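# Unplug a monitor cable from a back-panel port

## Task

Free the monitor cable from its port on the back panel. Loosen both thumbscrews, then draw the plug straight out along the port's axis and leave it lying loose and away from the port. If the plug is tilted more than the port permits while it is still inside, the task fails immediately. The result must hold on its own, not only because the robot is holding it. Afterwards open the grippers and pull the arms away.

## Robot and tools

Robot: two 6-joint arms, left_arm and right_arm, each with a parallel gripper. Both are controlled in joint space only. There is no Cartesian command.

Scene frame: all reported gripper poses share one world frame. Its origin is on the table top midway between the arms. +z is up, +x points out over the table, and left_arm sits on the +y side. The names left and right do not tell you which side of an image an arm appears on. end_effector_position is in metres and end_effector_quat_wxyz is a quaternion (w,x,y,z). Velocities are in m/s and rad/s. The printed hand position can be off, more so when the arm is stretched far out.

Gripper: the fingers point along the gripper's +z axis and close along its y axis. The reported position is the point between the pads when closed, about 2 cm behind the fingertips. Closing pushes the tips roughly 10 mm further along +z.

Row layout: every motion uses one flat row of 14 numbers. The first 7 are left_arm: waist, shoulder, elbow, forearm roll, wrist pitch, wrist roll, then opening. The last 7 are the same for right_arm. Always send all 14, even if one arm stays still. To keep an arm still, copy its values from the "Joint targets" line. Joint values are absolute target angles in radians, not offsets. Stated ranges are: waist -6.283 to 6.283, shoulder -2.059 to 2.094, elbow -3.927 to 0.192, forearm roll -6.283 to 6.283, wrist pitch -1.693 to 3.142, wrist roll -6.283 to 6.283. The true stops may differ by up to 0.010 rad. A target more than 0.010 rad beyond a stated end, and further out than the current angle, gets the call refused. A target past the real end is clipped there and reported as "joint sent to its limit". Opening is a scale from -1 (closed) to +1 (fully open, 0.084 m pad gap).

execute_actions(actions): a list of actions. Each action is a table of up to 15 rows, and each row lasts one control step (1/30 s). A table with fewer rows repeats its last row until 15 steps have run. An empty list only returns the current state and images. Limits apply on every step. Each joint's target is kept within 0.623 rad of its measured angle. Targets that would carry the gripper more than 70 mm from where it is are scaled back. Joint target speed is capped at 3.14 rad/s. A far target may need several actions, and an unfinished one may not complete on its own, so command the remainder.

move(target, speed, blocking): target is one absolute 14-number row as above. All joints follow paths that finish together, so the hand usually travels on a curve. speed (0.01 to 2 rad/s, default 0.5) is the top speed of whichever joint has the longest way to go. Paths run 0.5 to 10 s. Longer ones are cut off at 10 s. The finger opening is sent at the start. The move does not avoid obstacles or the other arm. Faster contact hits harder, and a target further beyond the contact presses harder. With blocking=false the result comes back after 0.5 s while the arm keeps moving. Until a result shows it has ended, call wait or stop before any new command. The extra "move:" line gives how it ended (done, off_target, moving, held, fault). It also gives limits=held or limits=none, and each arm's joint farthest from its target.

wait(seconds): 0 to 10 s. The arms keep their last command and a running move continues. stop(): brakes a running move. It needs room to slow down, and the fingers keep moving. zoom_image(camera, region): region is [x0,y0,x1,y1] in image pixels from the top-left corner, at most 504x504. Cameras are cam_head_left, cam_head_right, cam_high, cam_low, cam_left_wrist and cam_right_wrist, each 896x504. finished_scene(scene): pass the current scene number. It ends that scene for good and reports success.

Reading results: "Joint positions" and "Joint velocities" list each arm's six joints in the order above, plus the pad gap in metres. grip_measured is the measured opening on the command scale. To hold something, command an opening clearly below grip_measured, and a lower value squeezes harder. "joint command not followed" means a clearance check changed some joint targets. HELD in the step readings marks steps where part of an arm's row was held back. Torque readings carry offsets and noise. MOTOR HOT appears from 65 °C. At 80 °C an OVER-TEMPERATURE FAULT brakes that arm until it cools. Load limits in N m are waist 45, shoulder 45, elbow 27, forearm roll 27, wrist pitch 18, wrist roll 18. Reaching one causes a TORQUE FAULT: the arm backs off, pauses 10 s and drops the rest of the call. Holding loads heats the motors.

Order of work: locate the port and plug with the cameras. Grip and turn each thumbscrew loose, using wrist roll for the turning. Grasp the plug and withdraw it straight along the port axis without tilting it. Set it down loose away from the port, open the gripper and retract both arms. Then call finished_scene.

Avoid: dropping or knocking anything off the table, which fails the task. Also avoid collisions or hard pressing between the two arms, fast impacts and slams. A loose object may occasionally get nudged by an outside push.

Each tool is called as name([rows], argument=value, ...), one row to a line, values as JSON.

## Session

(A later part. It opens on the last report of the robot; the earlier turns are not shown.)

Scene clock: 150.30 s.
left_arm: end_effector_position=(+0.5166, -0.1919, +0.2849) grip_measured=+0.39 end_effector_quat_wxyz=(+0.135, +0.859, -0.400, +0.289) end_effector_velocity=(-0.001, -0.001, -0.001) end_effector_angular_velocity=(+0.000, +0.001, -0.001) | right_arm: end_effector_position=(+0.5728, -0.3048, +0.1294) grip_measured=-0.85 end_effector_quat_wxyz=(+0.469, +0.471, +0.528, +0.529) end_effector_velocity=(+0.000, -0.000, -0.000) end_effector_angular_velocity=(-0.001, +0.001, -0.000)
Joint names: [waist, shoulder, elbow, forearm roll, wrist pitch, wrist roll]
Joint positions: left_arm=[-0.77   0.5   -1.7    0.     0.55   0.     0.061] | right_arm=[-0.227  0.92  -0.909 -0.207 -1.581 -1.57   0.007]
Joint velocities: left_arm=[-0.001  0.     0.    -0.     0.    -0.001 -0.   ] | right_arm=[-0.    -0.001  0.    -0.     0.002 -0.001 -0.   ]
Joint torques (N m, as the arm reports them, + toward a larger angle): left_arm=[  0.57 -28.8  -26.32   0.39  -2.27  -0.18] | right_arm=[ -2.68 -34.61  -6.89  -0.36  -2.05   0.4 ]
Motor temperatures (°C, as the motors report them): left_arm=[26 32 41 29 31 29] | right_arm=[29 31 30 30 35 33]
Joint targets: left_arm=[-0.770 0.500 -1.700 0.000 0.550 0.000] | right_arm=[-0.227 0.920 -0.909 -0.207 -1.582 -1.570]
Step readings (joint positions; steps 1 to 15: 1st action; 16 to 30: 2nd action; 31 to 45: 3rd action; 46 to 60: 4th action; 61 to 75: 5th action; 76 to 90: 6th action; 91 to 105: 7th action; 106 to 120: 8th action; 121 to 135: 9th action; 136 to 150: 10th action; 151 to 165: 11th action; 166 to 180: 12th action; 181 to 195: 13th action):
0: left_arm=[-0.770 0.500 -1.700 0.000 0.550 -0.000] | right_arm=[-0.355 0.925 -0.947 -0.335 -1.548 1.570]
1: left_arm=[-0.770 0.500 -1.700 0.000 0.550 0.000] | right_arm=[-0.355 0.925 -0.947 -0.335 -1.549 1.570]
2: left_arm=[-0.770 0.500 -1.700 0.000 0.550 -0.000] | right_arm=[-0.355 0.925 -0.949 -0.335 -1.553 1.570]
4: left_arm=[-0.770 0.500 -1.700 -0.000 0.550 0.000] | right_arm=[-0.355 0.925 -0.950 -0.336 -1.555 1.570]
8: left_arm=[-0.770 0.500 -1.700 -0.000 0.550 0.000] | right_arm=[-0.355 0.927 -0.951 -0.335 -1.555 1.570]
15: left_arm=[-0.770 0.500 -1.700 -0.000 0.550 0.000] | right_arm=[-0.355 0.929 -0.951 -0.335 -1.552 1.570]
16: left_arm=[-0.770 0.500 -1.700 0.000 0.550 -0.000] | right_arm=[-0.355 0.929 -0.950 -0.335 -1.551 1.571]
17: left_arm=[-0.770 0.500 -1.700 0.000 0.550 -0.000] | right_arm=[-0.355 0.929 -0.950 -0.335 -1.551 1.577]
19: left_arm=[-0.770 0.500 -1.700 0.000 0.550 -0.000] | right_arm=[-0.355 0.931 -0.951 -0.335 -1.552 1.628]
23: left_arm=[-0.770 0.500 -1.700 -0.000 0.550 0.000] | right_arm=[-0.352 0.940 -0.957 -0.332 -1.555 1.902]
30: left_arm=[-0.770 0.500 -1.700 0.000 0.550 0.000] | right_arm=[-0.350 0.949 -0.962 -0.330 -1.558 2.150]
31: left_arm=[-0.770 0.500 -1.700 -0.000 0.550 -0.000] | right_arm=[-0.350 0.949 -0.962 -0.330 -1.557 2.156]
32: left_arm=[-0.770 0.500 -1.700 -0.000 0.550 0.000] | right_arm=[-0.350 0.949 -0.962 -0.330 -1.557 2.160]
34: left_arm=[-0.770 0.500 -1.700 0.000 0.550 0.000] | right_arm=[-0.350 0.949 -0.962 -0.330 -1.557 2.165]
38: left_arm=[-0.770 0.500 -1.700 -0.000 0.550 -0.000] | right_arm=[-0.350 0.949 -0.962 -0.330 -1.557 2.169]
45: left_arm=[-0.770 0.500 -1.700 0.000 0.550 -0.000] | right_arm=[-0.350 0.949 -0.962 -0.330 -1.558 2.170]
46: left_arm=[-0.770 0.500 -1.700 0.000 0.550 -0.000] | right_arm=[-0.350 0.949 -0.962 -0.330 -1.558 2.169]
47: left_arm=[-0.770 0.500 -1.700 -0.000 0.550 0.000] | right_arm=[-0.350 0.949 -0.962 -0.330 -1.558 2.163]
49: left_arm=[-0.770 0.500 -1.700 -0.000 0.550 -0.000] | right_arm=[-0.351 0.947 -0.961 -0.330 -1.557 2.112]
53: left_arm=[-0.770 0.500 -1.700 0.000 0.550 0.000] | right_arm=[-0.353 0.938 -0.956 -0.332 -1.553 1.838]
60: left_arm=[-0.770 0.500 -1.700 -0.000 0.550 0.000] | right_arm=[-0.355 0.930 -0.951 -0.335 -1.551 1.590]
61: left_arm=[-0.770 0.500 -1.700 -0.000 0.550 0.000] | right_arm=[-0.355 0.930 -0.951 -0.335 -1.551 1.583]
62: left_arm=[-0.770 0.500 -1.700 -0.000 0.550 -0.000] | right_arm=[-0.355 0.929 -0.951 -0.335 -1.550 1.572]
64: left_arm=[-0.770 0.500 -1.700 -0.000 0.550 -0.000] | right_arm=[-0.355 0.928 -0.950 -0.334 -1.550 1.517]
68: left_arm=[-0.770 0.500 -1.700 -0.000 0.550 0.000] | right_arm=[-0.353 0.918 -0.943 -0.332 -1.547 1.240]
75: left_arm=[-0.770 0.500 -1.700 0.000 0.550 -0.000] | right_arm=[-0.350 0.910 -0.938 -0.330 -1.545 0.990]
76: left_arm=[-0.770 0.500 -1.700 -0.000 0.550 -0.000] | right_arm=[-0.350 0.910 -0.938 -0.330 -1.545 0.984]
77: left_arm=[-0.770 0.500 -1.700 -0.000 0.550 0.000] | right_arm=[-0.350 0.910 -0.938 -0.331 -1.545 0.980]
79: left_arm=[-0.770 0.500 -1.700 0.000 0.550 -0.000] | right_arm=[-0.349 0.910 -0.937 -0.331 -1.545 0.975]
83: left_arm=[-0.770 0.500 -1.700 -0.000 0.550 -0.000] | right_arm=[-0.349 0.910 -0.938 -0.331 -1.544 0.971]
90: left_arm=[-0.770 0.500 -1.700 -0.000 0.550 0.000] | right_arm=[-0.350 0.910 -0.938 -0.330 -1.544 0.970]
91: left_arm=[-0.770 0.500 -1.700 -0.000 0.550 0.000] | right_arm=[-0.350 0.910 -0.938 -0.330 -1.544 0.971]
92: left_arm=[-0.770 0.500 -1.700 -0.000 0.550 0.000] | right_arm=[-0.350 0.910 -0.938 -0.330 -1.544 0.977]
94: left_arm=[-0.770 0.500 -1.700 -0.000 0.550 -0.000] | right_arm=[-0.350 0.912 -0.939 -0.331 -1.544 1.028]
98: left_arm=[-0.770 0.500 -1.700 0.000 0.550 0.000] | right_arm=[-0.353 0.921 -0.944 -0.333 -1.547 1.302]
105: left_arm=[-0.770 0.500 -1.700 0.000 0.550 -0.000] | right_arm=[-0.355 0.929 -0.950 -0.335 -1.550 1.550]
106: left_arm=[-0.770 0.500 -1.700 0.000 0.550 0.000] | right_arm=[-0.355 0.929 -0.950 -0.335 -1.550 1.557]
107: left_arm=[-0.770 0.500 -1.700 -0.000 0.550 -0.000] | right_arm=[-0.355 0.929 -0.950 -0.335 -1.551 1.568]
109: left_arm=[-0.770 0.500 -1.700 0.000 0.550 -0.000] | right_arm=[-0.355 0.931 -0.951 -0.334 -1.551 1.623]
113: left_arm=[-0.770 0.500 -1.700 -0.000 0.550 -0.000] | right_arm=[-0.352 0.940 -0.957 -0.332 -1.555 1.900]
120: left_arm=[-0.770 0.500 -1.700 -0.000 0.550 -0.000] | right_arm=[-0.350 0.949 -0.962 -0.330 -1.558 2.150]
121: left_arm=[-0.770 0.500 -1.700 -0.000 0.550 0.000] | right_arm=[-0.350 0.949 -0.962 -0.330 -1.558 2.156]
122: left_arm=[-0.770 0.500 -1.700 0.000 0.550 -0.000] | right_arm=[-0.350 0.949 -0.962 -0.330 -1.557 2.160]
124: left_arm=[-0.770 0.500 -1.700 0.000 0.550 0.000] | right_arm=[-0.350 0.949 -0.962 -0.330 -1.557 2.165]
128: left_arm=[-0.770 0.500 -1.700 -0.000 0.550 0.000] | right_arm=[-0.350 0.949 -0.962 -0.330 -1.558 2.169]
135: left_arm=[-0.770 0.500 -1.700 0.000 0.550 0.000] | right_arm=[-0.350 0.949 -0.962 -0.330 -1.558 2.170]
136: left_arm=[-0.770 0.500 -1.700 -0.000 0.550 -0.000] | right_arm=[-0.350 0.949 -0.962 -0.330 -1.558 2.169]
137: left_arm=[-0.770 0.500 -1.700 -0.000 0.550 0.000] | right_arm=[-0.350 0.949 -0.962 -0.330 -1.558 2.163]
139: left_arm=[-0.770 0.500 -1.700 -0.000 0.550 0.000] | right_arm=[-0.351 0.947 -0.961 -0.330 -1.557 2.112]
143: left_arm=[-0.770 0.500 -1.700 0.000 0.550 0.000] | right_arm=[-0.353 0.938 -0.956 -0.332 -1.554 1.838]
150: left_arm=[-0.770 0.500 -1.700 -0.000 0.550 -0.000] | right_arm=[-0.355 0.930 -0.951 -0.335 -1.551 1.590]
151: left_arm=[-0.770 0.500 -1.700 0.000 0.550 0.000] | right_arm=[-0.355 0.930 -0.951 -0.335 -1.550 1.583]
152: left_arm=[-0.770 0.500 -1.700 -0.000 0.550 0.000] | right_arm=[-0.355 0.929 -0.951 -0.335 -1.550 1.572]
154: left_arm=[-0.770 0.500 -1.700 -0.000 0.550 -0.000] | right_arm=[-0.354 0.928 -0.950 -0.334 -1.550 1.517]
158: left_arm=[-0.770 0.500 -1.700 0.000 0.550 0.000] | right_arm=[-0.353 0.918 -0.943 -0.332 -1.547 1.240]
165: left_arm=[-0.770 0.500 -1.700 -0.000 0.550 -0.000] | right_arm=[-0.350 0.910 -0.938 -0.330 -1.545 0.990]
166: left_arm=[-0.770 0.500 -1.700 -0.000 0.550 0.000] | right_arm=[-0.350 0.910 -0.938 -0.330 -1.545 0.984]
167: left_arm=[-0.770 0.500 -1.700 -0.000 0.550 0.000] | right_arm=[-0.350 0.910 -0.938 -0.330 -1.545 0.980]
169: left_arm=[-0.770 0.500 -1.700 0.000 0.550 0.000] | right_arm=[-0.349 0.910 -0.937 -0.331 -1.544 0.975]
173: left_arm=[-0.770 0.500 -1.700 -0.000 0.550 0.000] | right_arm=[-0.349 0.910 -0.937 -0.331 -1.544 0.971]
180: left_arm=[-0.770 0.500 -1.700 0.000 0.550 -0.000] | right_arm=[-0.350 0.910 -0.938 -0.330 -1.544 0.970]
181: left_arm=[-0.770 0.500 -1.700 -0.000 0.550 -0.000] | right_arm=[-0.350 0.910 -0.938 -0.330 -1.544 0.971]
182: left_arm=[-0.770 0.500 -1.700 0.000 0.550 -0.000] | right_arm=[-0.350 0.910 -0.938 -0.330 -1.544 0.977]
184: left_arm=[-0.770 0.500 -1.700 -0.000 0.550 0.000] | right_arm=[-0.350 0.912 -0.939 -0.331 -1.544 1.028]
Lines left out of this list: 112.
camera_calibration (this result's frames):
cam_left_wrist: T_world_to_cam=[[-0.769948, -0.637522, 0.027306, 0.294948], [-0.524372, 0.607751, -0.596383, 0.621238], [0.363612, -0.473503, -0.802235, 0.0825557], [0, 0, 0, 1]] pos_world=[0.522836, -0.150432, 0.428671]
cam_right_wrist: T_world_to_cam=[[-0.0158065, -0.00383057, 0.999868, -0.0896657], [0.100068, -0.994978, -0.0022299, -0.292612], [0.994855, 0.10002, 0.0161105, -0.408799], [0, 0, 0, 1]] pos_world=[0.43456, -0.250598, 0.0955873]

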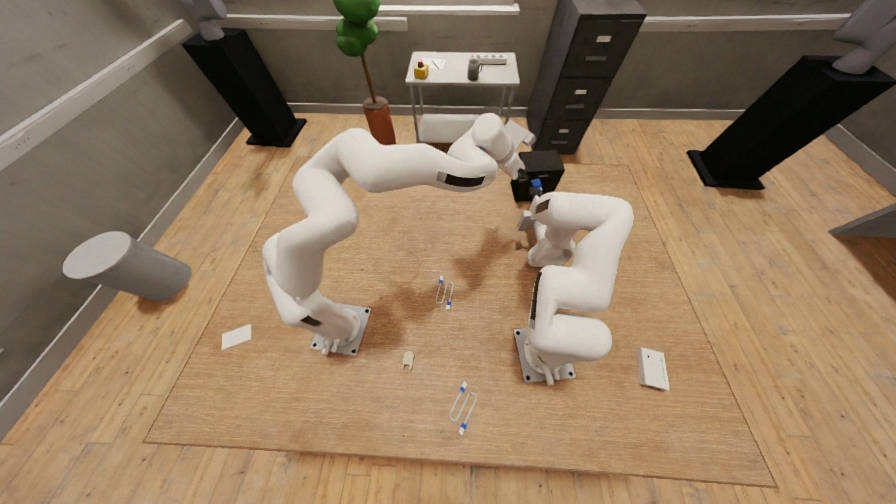

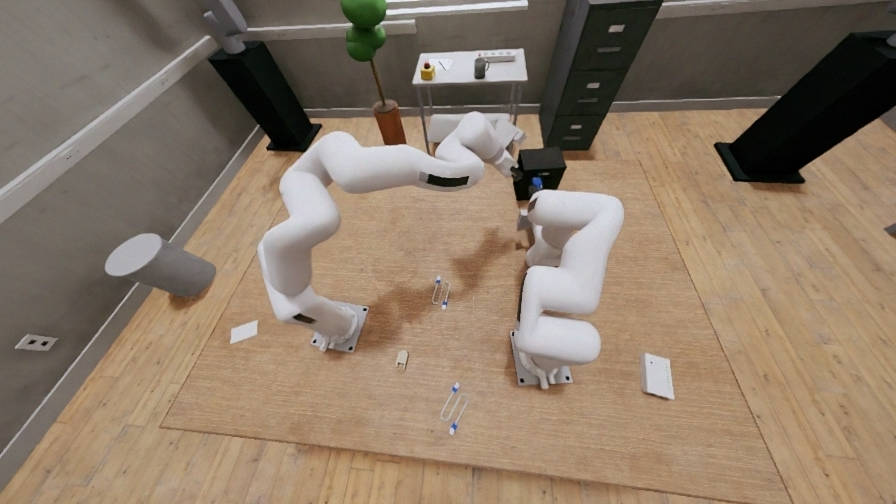

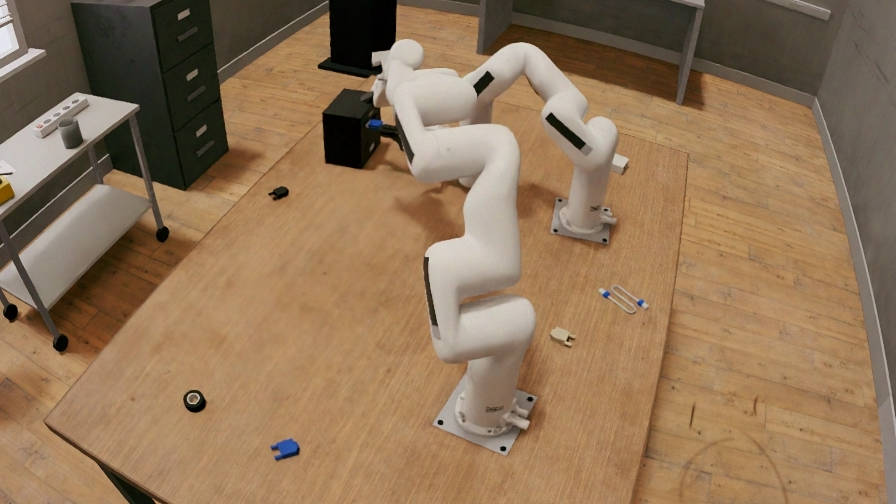

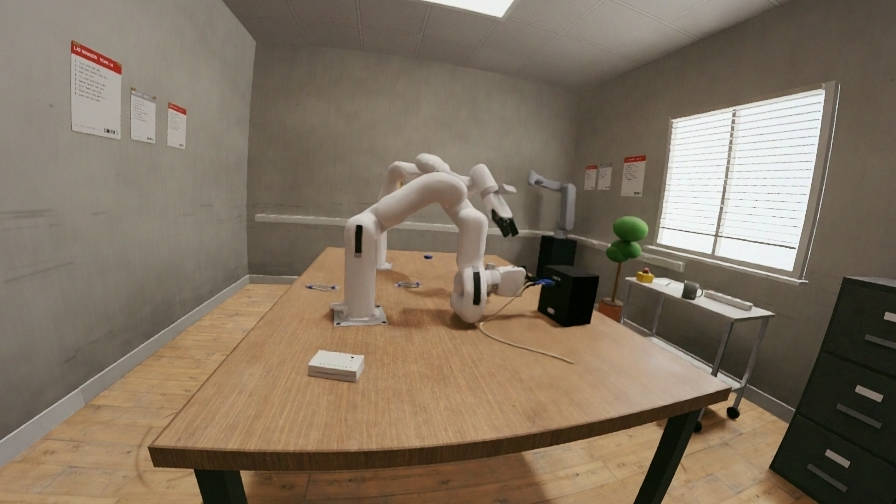

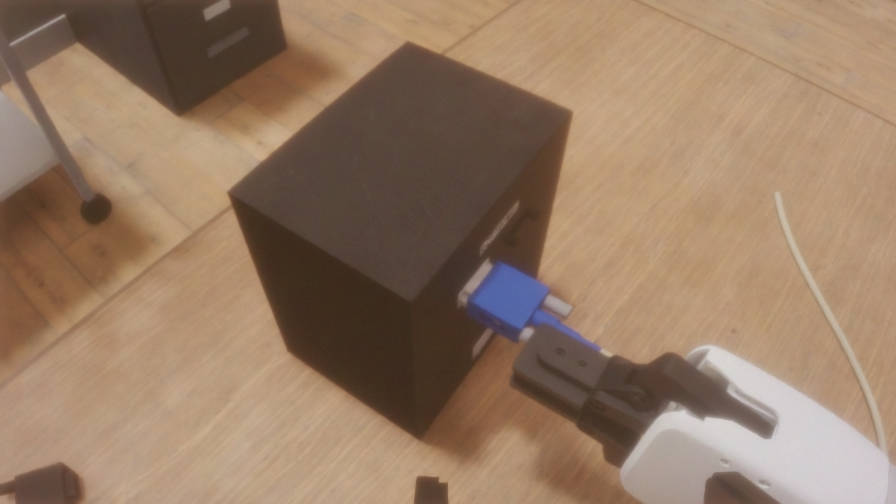

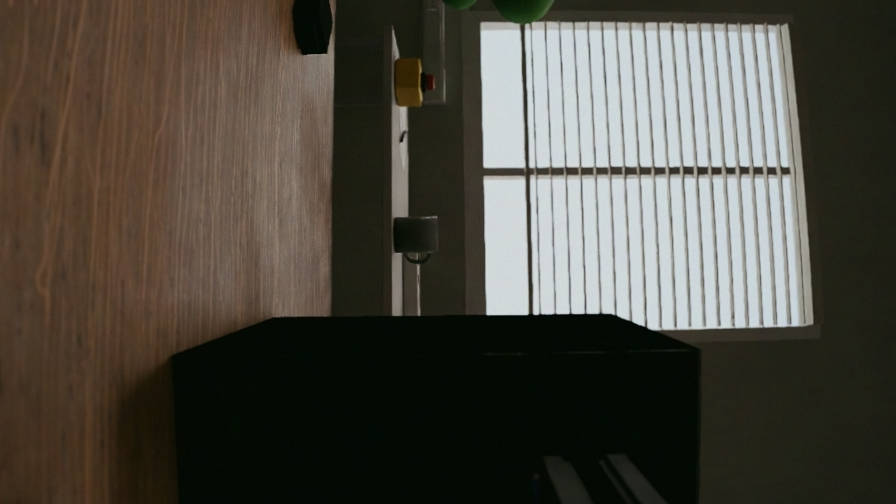

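execute_actions([
  [[-0.77,0.5,-1.7,0,0.55,0,0.4,-0.2267,0.9213,-0.9098,-0.2067,-1.5822,-1.57,-0.65]],
  [[-0.77,0.5,-1.7,0,0.55,0,0.4,-0.2319,0.9018,-0.8975,-0.2119,-1.575,-0.97,-0.65]],
  [[-0.77,0.5,-1.7,0,0.55,0,0.4,-0.2319,0.9018,-0.8975,-0.2119,-1.575,-0.97,-1]],
  [[-0.77,0.5,-1.7,0,0.55,0,0.4,-0.2267,0.9213,-0.9098,-0.2067,-1.5822,-1.57,-1]],
  [[-0.77,0.5,-1.7,0,0.55,0,0.4,-0.2319,0.9408,-0.9221,-0.2119,-1.5894,-2.17,-1]],
  [[-0.77,0.5,-1.7,0,0.55,0,0.4,-0.2319,0.9408,-0.9221,-0.2119,-1.5894,-2.17,-0.65]],
  [[-0.77,0.5,-1.7,0,0.55,0,0.4,-0.2267,0.9213,-0.9098,-0.2067,-1.5822,-1.57,-0.65]],
  [[-0.77,0.5,-1.7,0,0.55,0,0.4,-0.2319,0.9018,-0.8975,-0.2119,-1.575,-0.97,-0.65]],
  [[-0.77,0.5,-1.7,0,0.55,0,0.4,-0.2319,0.9018,-0.8975,-0.2119,-1.575,-0.97,-1]],
  [[-0.77,0.5,-1.7,0,0.55,0,0.4,-0.2267,0.9213,-0.9098,-0.2067,-1.5822,-1.57,-1]],
  [[-0.77,0.5,-1.7,0,0.55,0,0.4,-0.2319,0.9408,-0.9221,-0.2119,-1.5894,-2.17,-1]],
  [[-0.77,0.5,-1.7,0,0.55,0,0.4,-0.2319,0.9408,-0.9221,-0.2119,-1.5894,-2.17,-0.65]],
  [[-0.77,0.5,-1.7,0,0.55,0,0.4,-0.2267,0.9213,-0.9098,-0.2067,-1.5822,-1.57,-0.65]],
  [[-0.77,0.5,-1.7,0,0.55,0,0.4,-0.2319,0.9018,-0.8975,-0.2119,-1.575,-0.97,-0.65]],
  [[-0.77,0.5,-1.7,0,0.55,0,0.4,-0.2319,0.9018,-0.8975,-0.2119,-1.575,-0.97,-1]],
  [[-0.77,0.5,-1.7,0,0.55,0,0.4,-0.2267,0.9213,-0.9098,-0.2067,-1.5822,-1.57,-1]],
  [[-0.77,0.5,-1.7,0,0.55,0,0.4,-0.2319,0.9408,-0.9221,-0.2119,-1.5894,-2.17,-1]],
  [[-0.77,0.5,-1.7,0,0.55,0,0.4,-0.2319,0.9408,-0.9221,-0.2119,-1.5894,-2.17,-0.65]],
  [[-0.77,0.5,-1.7,0,0.55,0,0.4,-0.2267,0.9213,-0.9098,-0.2067,-1.5822,-1.57,-0.65]],
  [[-0.77,0.5,-1.7,0,0.55,0,0.4,-0.2319,0.9018,-0.8975,-0.2119,-1.575,-0.97,-0.65]],
  [[-0.77,0.5,-1.7,0,0.55,0,0.4,-0.2319,0.9018,-0.8975,-0.2119,-1.575,-0.97,-1]],
  [[-0.77,0.5,-1.7,0,0.55,0,0.4,-0.2267,0.9213,-0.9098,-0.2067,-1.5822,-1.57,-1]],
  [[-0.77,0.5,-1.7,0,0.55,0,0.4,-0.2319,0.9408,-0.9221,-0.2119,-1.5894,-2.17,-1]],
  [[-0.77,0.5,-1.7,0,0.55,0,0.4,-0.2319,0.9408,-0.9221,-0.2119,-1.5894,-2.17,-0.65]],
  [[-0.77,0.5,-1.7,0,0.55,0,0.4,-0.2267,0.9213,-0.9098,-0.2067,-1.5822,-1.57,-0.65]],
  [[-0.77,0.5,-1.7,0,0.55,0,0.4,-0.2267,0.9213,-0.9098,-0.2067,-1.5822,-1.57,0.3]],
  [[-0.77,0.5,-1.7,0,0.55,0,0.4,-0.292,0.925,-0.9277,-0.272,-1.568,-1.57,0.3]],
  [[-0.77,0.5,-1.7,0,0.55,0,0.4,-0.292,0.925,-0.9277,-0.272,-1.568,-0.8,0.3]],
  [[-0.77,0.5,-1.7,0,0.55,0,0.4,-0.292,0.925,-0.9277,-0.272,-1.568,-0.2,0.3]],
  [[-0.77,0.5,-1.7,0,0.55,0,0.4,-0.292,0.925,-0.9277,-0.272,-1.568,0.4,0]],
  [[-0.77,0.5,-1.7,0,0.55,0,0.4,-0.292,0.925,-0.9277,-0.272,-1.568,0.4,-1]],
  [[-0.77,0.5,-1.7,0,0.55,0,0.4,-0.292,0.925,-0.9277,-0.272,-1.568,0,-1]],
  [[-0.77,0.5,-1.7,0,0.55,0,0.4,-0.292,0.925,-0.9277,-0.272,-1.568,-0.4,-1]],
  [[-0.77,0.5,-1.7,0,0.55,0,0.4,-0.292,0.925,-0.9277,-0.272,-1.568,-0.4,0]],
  [[-0.77,0.5,-1.7,0,0.55,0,0.4,-0.292,0.925,-0.9277,-0.272,-1.568,0.4,0]],
  [[-0.77,0.5,-1.7,0,0.55,0,0.4,-0.292,0.925,-0.9277,-0.272,-1.568,0.4,-1]],
  [[-0.77,0.5,-1.7,0,0.55,0,0.4,-0.292,0.925,-0.9277,-0.272,-1.568,0,-1]],
  [[-0.77,0.5,-1.7,0,0.55,0,0.4,-0.292,0.925,-0.9277,-0.272,-1.568,-0.4,-1]],
  [[-0.77,0.5,-1.7,0,0.55,0,0.4,-0.292,0.925,-0.9277,-0.272,-1.568,-0.4,0]],
  [[-0.77,0.5,-1.7,0,0.55,0,0.4,-0.292,0.925,-0.9277,-0.272,-1.568,0.4,0]],
  [[-0.77,0.5,-1.7,0,0.55,0,0.4,-0.292,0.925,-0.9277,-0.272,-1.568,0.4,-1]],
  [[-0.77,0.5,-1.7,0,0.55,0,0.4,-0.292,0.925,-0.9277,-0.272,-1.568,0,-1]],
  [[-0.77,0.5,-1.7,0,0.55,0,0.4,-0.292,0.925,-0.9277,-0.272,-1.568,-0.4,-1]],
  [[-0.77,0.5,-1.7,0,0.55,0,0.4,-0.292,0.925,-0.9277,-0.272,-1.568,-0.4,0]],
  [[-0.77,0.5,-1.7,0,0.55,0,0.4,-0.292,0.925,-0.9277,-0.272,-1.568,0.4,0]],
  [[-0.77,0.5,-1.7,0,0.55,0,0.4,-0.292,0.925,-0.9277,-0.272,-1.568,0.4,-1]],
  [[-0.77,0.5,-1.7,0,0.55,0,0.4,-0.292,0.925,-0.9277,-0.272,-1.568,0,-1]],
  [[-0.77,0.5,-1.7,0,0.55,0,0.4,-0.292,0.925,-0.9277,-0.272,-1.568,-0.4,-1]],
  [[-0.77,0.5,-1.7,0,0.55,0,0.4,-0.292,0.925,-0.9277,-0.272,-1.568,-0.4,0]],
  [[-0.77,0.5,-1.7,0,0.55,0,0.4,-0.292,0.925,-0.9277,-0.272,-1.568,0.4,0]],
  [[-0.77,0.5,-1.7,0,0.55,0,0.4,-0.292,0.925,-0.9277,-0.272,-1.568,0.4,-1]],
  [[-0.77,0.5,-1.7,0,0.55,0,0.4,-0.292,0.925,-0.9277,-0.272,-1.568,0,-1]],
  [[-0.77,0.5,-1.7,0,0.55,0,0.4,-0.292,0.925,-0.9277,-0.272,-1.568,-0.4,-1]],
  [[-0.77,0.5,-1.7,0,0.55,0,0.4,-0.292,0.925,-0.9277,-0.272,-1.568,-0.4,0]],
  [[-0.77,0.5,-1.7,0,0.55,0,0.4,-0.292,0.925,-0.9277,-0.272,-1.568,0.4,0]],
  [[-0.77,0.5,-1.7,0,0.55,0,0.4,-0.292,0.925,-0.9277,-0.272,-1.568,0.4,-1]],
  [[-0.77,0.5,-1.7,0,0.55,0,0.4,-0.292,0.925,-0.9277,-0.272,-1.568,0,-1]],
  [[-0.77,0.5,-1.7,0,0.55,0,0.4,-0.292,0.925,-0.9277,-0.272,-1.568,-0.4,-1]],
  [[-0.77,0.5,-1.7,0,0.55,0,0.4,-0.292,0.925,-0.9277,-0.272,-1.568,-0.4,0.4]],
])

zoom_image(camera="cam_left_wrist", region=[420,220,720,430])

execute_actions([
  [[-0.77,0.5,-1.7,0,0.55,0,0.4,-0.292,0.925,-0.9277,-0.272,-1.568,0.4,0]],
  [[-0.77,0.5,-1.7,0,0.55,0,0.4,-0.292,0.925,-0.9277,-0.272,-1.568,0.4,-1]],
  [[-0.77,0.5,-1.7,0,0.55,0,0.4,-0.292,0.925,-0.9277,-0.272,-1.568,0,-1]],
  [[-0.77,0.5,-1.7,0,0.55,0,0.4,-0.292,0.925,-0.9277,-0.272,-1.568,-0.4,-1]],
  [[-0.77,0.5,-1.7,0,0.55,0,0.4,-0.292,0.925,-0.9277,-0.272,-1.568,-0.4,0]],
  [[-0.77,0.5,-1.7,0,0.55,0,0.4,-0.292,0.925,-0.9277,-0.272,-1.568,0.4,0]],
  [[-0.77,0.5,-1.7,0,0.55,0,0.4,-0.292,0.925,-0.9277,-0.272,-1.568,0.4,-1]],
  [[-0.77,0.5,-1.7,0,0.55,0,0.4,-0.292,0.925,-0.9277,-0.272,-1.568,0,-1]],
  [[-0.77,0.5,-1.7,0,0.55,0,0.4,-0.292,0.925,-0.9277,-0.272,-1.568,-0.4,-1]],
  [[-0.77,0.5,-1.7,0,0.55,0,0.4,-0.292,0.925,-0.9277,-0.272,-1.568,-0.4,0.4]],
])

zoom_image(camera="cam_left_wrist", region=[420,220,720,430])

Scene clock: 254.73 s.
left_arm: end_effector_position=(+0.5166, -0.1919, +0.2849) grip_measured=+0.39 end_effector_quat_wxyz=(+0.135, +0.859, -0.400, +0.289) end_effector_velocity=(-0.000, -0.000, -0.001) end_effector_angular_velocity=(+0.001, +0.001, -0.000) | right_arm: end_effector_position=(+0.5755, -0.3269, +0.1293) grip_measured=+0.39 end_effector_quat_wxyz=(+0.100, +0.684, +0.181, +0.700) end_effector_velocity=(-0.000, -0.001, -0.001) end_effector_angular_velocity=(-0.001, +0.002, -0.001)
Joint names: [waist, shoulder, elbow, forearm roll, wrist pitch, wrist roll]
Joint positions: left_arm=[-0.77   0.5   -1.7   -0.     0.55   0.     0.061] | right_arm=[-0.292  0.925 -0.928 -0.272 -1.568 -0.4    0.061]
Joint velocities: left_arm=[-0.001  0.001  0.001  0.    -0.    -0.001 -0.   ] | right_arm=[-0.001  0.001  0.001  0.     0.001 -0.001 -0.   ]
Joint torques (N m, as the arm reports them, + toward a larger angle): left_arm=[  0.56 -28.59 -25.97  -0.01  -2.23  -0.76] | right_arm=[ -2.65 -33.46  -7.5   -0.27  -1.03   0.54]
Motor temperatures (°C, as the motors report them): left_arm=[26 32 42 29 31 29] | right_arm=[29 31 30 30 34 33]
Joint targets: left_arm=[-0.770 0.500 -1.700 0.000 0.550 0.000] | right_arm=[-0.292 0.925 -0.928 -0.272 -1.568 -0.400]
Step readings (joint positions; steps 1 to 15: 1st action; 16 to 30: 2nd action; 31 to 45: 3rd action; 46 to 60: 4th action; 61 to 75: 5th action; 76 to 90: 6th action; 91 to 105: 7th action; 106 to 120: 8th action; 121 to 135: 9th action; 136 to 150: 10th action; 151 to 165: 11th action; 166 to 180: 12th action; 181 to 195: 13th action):
0: left_arm=[-0.770 0.500 -1.700 0.000 0.550 0.000] | right_arm=[-0.227 0.920 -0.909 -0.207 -1.582 -1.570]
1: left_arm=[-0.770 0.500 -1.700 -0.000 0.550 0.000] | right_arm=[-0.227 0.920 -0.909 -0.207 -1.582 -1.570]
2: left_arm=[-0.770 0.500 -1.700 0.000 0.550 0.000] | right_arm=[-0.227 0.920 -0.909 -0.207 -1.583 -1.570]
4: left_arm=[-0.770 0.500 -1.700 -0.000 0.550 -0.000] | right_arm=[-0.227 0.920 -0.910 -0.207 -1.584 -1.570]
8: left_arm=[-0.770 0.500 -1.700 -0.000 0.550 0.000] | right_arm=[-0.227 0.921 -0.910 -0.207 -1.584 -1.570]
15: left_arm=[-0.770 0.500 -1.700 -0.000 0.550 -0.000] | right_arm=[-0.227 0.921 -0.910 -0.207 -1.582 -1.570]
16: left_arm=[-0.770 0.500 -1.700 -0.000 0.550 0.000] | right_arm=[-0.227 0.921 -0.910 -0.207 -1.582 -1.569]
17: left_arm=[-0.770 0.500 -1.700 -0.000 0.550 0.000] | right_arm=[-0.227 0.921 -0.910 -0.207 -1.582 -1.563]
19: left_arm=[-0.770 0.500 -1.700 0.000 0.550 -0.000] | right_arm=[-0.227 0.919 -0.909 -0.207 -1.582 -1.512]
23: left_arm=[-0.770 0.500 -1.700 0.000 0.550 -0.000] | right_arm=[-0.230 0.910 -0.903 -0.209 -1.578 -1.238]
30: left_arm=[-0.770 0.500 -1.700 0.000 0.550 0.000] | right_arm=[-0.232 0.902 -0.898 -0.212 -1.575 -0.990]
31: left_arm=[-0.770 0.500 -1.700 -0.000 0.550 0.000] | right_arm=[-0.232 0.902 -0.898 -0.212 -1.576 -0.984]
32: left_arm=[-0.770 0.500 -1.700 -0.000 0.550 0.000] | right_arm=[-0.231 0.902 -0.898 -0.212 -1.575 -0.980]
34: left_arm=[-0.770 0.500 -1.700 -0.000 0.550 0.000] | right_arm=[-0.231 0.902 -0.898 -0.212 -1.575 -0.975]
38: left_arm=[-0.770 0.500 -1.700 -0.000 0.550 0.000] | right_arm=[-0.232 0.902 -0.898 -0.212 -1.575 -0.971]
45: left_arm=[-0.770 0.500 -1.700 -0.000 0.550 -0.000] | right_arm=[-0.232 0.902 -0.898 -0.212 -1.575 -0.970]
46: left_arm=[-0.770 0.500 -1.700 -0.000 0.550 -0.000] | right_arm=[-0.232 0.902 -0.898 -0.212 -1.575 -0.971]
47: left_arm=[-0.770 0.500 -1.700 -0.000 0.550 0.000] | right_arm=[-0.232 0.902 -0.898 -0.212 -1.575 -0.977]
49: left_arm=[-0.770 0.500 -1.700 0.000 0.550 -0.000] | right_arm=[-0.231 0.903 -0.899 -0.212 -1.576 -1.028]
53: left_arm=[-0.770 0.500 -1.700 0.000 0.550 0.000] | right_arm=[-0.228 0.913 -0.904 -0.209 -1.579 -1.302]
60: left_arm=[-0.770 0.500 -1.700 0.000 0.550 -0.000] | right_arm=[-0.227 0.921 -0.909 -0.207 -1.582 -1.550]
61: left_arm=[-0.770 0.500 -1.700 0.000 0.550 0.000] | right_arm=[-0.227 0.921 -0.909 -0.207 -1.582 -1.557]
62: left_arm=[-0.770 0.500 -1.700 -0.000 0.550 -0.000] | right_arm=[-0.227 0.922 -0.909 -0.207 -1.582 -1.568]
64: left_arm=[-0.770 0.500 -1.700 -0.000 0.550 -0.000] | right_arm=[-0.227 0.923 -0.910 -0.207 -1.583 -1.623]
68: left_arm=[-0.770 0.500 -1.700 0.000 0.550 0.000] | right_arm=[-0.229 0.932 -0.916 -0.210 -1.586 -1.900]
75: left_arm=[-0.770 0.500 -1.700 -0.000 0.550 -0.000] | right_arm=[-0.232 0.941 -0.922 -0.212 -1.589 -2.150]
76: left_arm=[-0.770 0.500 -1.700 0.000 0.550 0.000] | right_arm=[-0.232 0.941 -0.922 -0.212 -1.589 -2.156]
77: left_arm=[-0.770 0.500 -1.700 -0.000 0.550 -0.000] | right_arm=[-0.232 0.941 -0.922 -0.211 -1.588 -2.160]
79: left_arm=[-0.770 0.500 -1.700 -0.000 0.550 0.000] | right_arm=[-0.233 0.941 -0.923 -0.211 -1.588 -2.165]
83: left_arm=[-0.770 0.500 -1.700 -0.000 0.550 -0.000] | right_arm=[-0.233 0.941 -0.923 -0.211 -1.589 -2.169]
90: left_arm=[-0.770 0.500 -1.700 -0.000 0.550 0.000] | right_arm=[-0.232 0.941 -0.922 -0.212 -1.589 -2.170]
91: left_arm=[-0.770 0.500 -1.700 0.000 0.550 0.000] | right_arm=[-0.232 0.941 -0.922 -0.212 -1.589 -2.169]
92: left_arm=[-0.770 0.500 -1.700 0.000 0.550 -0.000] | right_arm=[-0.232 0.941 -0.922 -0.212 -1.589 -2.163]
94: left_arm=[-0.770 0.500 -1.700 -0.000 0.550 -0.000] | right_arm=[-0.232 0.939 -0.921 -0.211 -1.589 -2.112]
98: left_arm=[-0.770 0.500 -1.700 0.000 0.550 -0.000] | right_arm=[-0.229 0.930 -0.916 -0.209 -1.586 -1.838]
105: left_arm=[-0.770 0.500 -1.700 -0.000 0.550 0.000] | right_arm=[-0.227 0.922 -0.910 -0.207 -1.583 -1.590]
106: left_arm=[-0.770 0.500 -1.700 0.000 0.550 -0.000] | right_arm=[-0.227 0.922 -0.910 -0.207 -1.583 -1.583]
107: left_arm=[-0.770 0.500 -1.700 -0.000 0.550 -0.000] | right_arm=[-0.227 0.921 -0.910 -0.207 -1.582 -1.572]
109: left_arm=[-0.770 0.500 -1.700 0.000 0.550 -0.000] | right_arm=[-0.227 0.920 -0.909 -0.207 -1.582 -1.517]
113: left_arm=[-0.770 0.500 -1.700 0.000 0.550 0.000] | right_arm=[-0.230 0.910 -0.903 -0.209 -1.578 -1.240]
120: left_arm=[-0.770 0.500 -1.700 0.000 0.550 0.000] | right_arm=[-0.232 0.902 -0.898 -0.212 -1.575 -0.990]
121: left_arm=[-0.770 0.500 -1.700 -0.000 0.550 -0.000] | right_arm=[-0.232 0.902 -0.898 -0.212 -1.575 -0.984]
122: left_arm=[-0.770 0.500 -1.700 -0.000 0.550 -0.000] | right_arm=[-0.231 0.902 -0.898 -0.212 -1.575 -0.980]
124: left_arm=[-0.770 0.500 -1.700 -0.000 0.550 -0.000] | right_arm=[-0.231 0.902 -0.898 -0.212 -1.575 -0.975]
128: left_arm=[-0.770 0.500 -1.700 -0.000 0.550 -0.000] | right_arm=[-0.232 0.902 -0.898 -0.212 -1.575 -0.971]
135: left_arm=[-0.770 0.500 -1.700 -0.000 0.550 0.000] | right_arm=[-0.232 0.902 -0.897 -0.212 -1.575 -0.970]
136: left_arm=[-0.770 0.500 -1.700 -0.000 0.550 0.000] | right_arm=[-0.232 0.902 -0.898 -0.212 -1.575 -0.971]
137: left_arm=[-0.770 0.500 -1.700 -0.000 0.550 0.000] | right_arm=[-0.232 0.902 -0.898 -0.212 -1.575 -0.977]
139: left_arm=[-0.770 0.500 -1.700 0.000 0.550 0.000] | right_arm=[-0.231 0.904 -0.899 -0.212 -1.576 -1.028]
143: left_arm=[-0.770 0.500 -1.700 0.000 0.550 -0.000] | right_arm=[-0.229 0.913 -0.904 -0.209 -1.579 -1.302]
150: left_arm=[-0.770 0.500 -1.700 -0.000 0.550 0.000] | right_arm=[-0.227 0.921 -0.909 -0.207 -1.582 -1.550]
151: left_arm=[-0.770 0.500 -1.700 -0.000 0.550 0.000] | right_arm=[-0.227 0.921 -0.909 -0.207 -1.582 -1.557]
152: left_arm=[-0.770 0.500 -1.700 -0.000 0.550 -0.000] | right_arm=[-0.227 0.921 -0.909 -0.207 -1.582 -1.568]
154: left_arm=[-0.770 0.500 -1.700 0.000 0.550 -0.000] | right_arm=[-0.227 0.923 -0.910 -0.207 -1.583 -1.623]
158: left_arm=[-0.770 0.500 -1.700 0.000 0.550 0.000] | right_arm=[-0.229 0.932 -0.916 -0.210 -1.586 -1.900]
165: left_arm=[-0.770 0.500 -1.700 -0.000 0.550 0.000] | right_arm=[-0.232 0.940 -0.922 -0.212 -1.589 -2.150]
166: left_arm=[-0.770 0.500 -1.700 0.000 0.550 0.000] | right_arm=[-0.232 0.941 -0.922 -0.212 -1.589 -2.156]
167: left_arm=[-0.770 0.500 -1.700 -0.000 0.550 -0.000] | right_arm=[-0.232 0.941 -0.922 -0.211 -1.588 -2.160]
169: left_arm=[-0.770 0.500 -1.700 0.000 0.550 -0.000] | right_arm=[-0.233 0.940 -0.923 -0.211 -1.588 -2.165]
173: left_arm=[-0.770 0.500 -1.700 -0.000 0.550 0.000] | right_arm=[-0.233 0.941 -0.923 -0.211 -1.589 -2.169]
180: left_arm=[-0.770 0.500 -1.700 -0.000 0.550 -0.000] | right_arm=[-0.232 0.941 -0.922 -0.212 -1.589 -2.170]
181: left_arm=[-0.770 0.500 -1.700 -0.000 0.550 0.000] | right_arm=[-0.232 0.941 -0.922 -0.212 -1.589 -2.169]
182: left_arm=[-0.770 0.500 -1.700 -0.000 0.550 0.000] | right_arm=[-0.232 0.941 -0.922 -0.212 -1.589 -2.163]
184: left_arm=[-0.770 0.500 -1.700 -0.000 0.550 -0.000] | right_arm=[-0.232 0.939 -0.921 -0.211 -1.589 -2.112]
Lines left out of this list: 232.
camera_calibration (this result's frames):
cam_left_wrist: T_world_to_cam=[[-0.769949, -0.637521, 0.0273061, 0.294948], [-0.524372, 0.607751, -0.596383, 0.621237], [0.363612, -0.473503, -0.802235, 0.0825558], [0, 0, 0, 1]] pos_world=[0.522836, -0.150432, 0.428671]
cam_right_wrist: T_world_to_cam=[[0.0908651, -0.915866, 0.391067, -0.370435], [0.0293225, -0.390061, -0.920322, 0.0422787], [0.995431, 0.0950922, -0.00858747, -0.408029], [0, 0, 0, 1]] pos_world=[0.438584, -0.283977, 0.180271]

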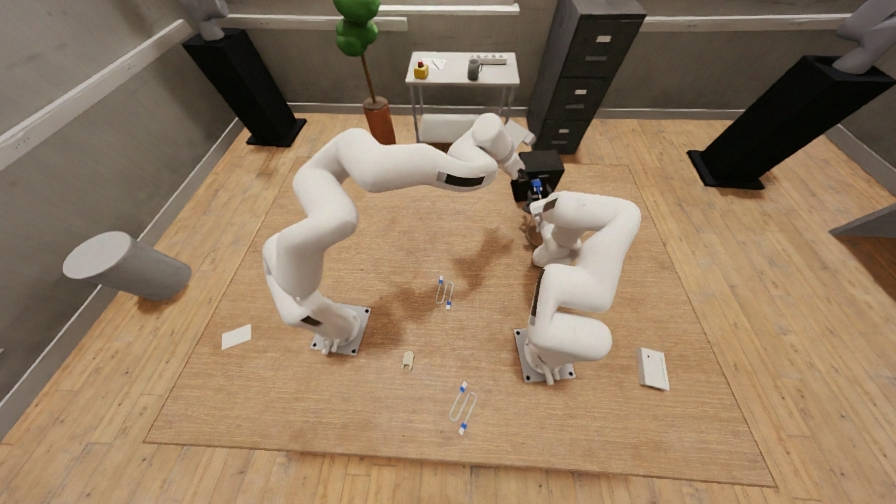

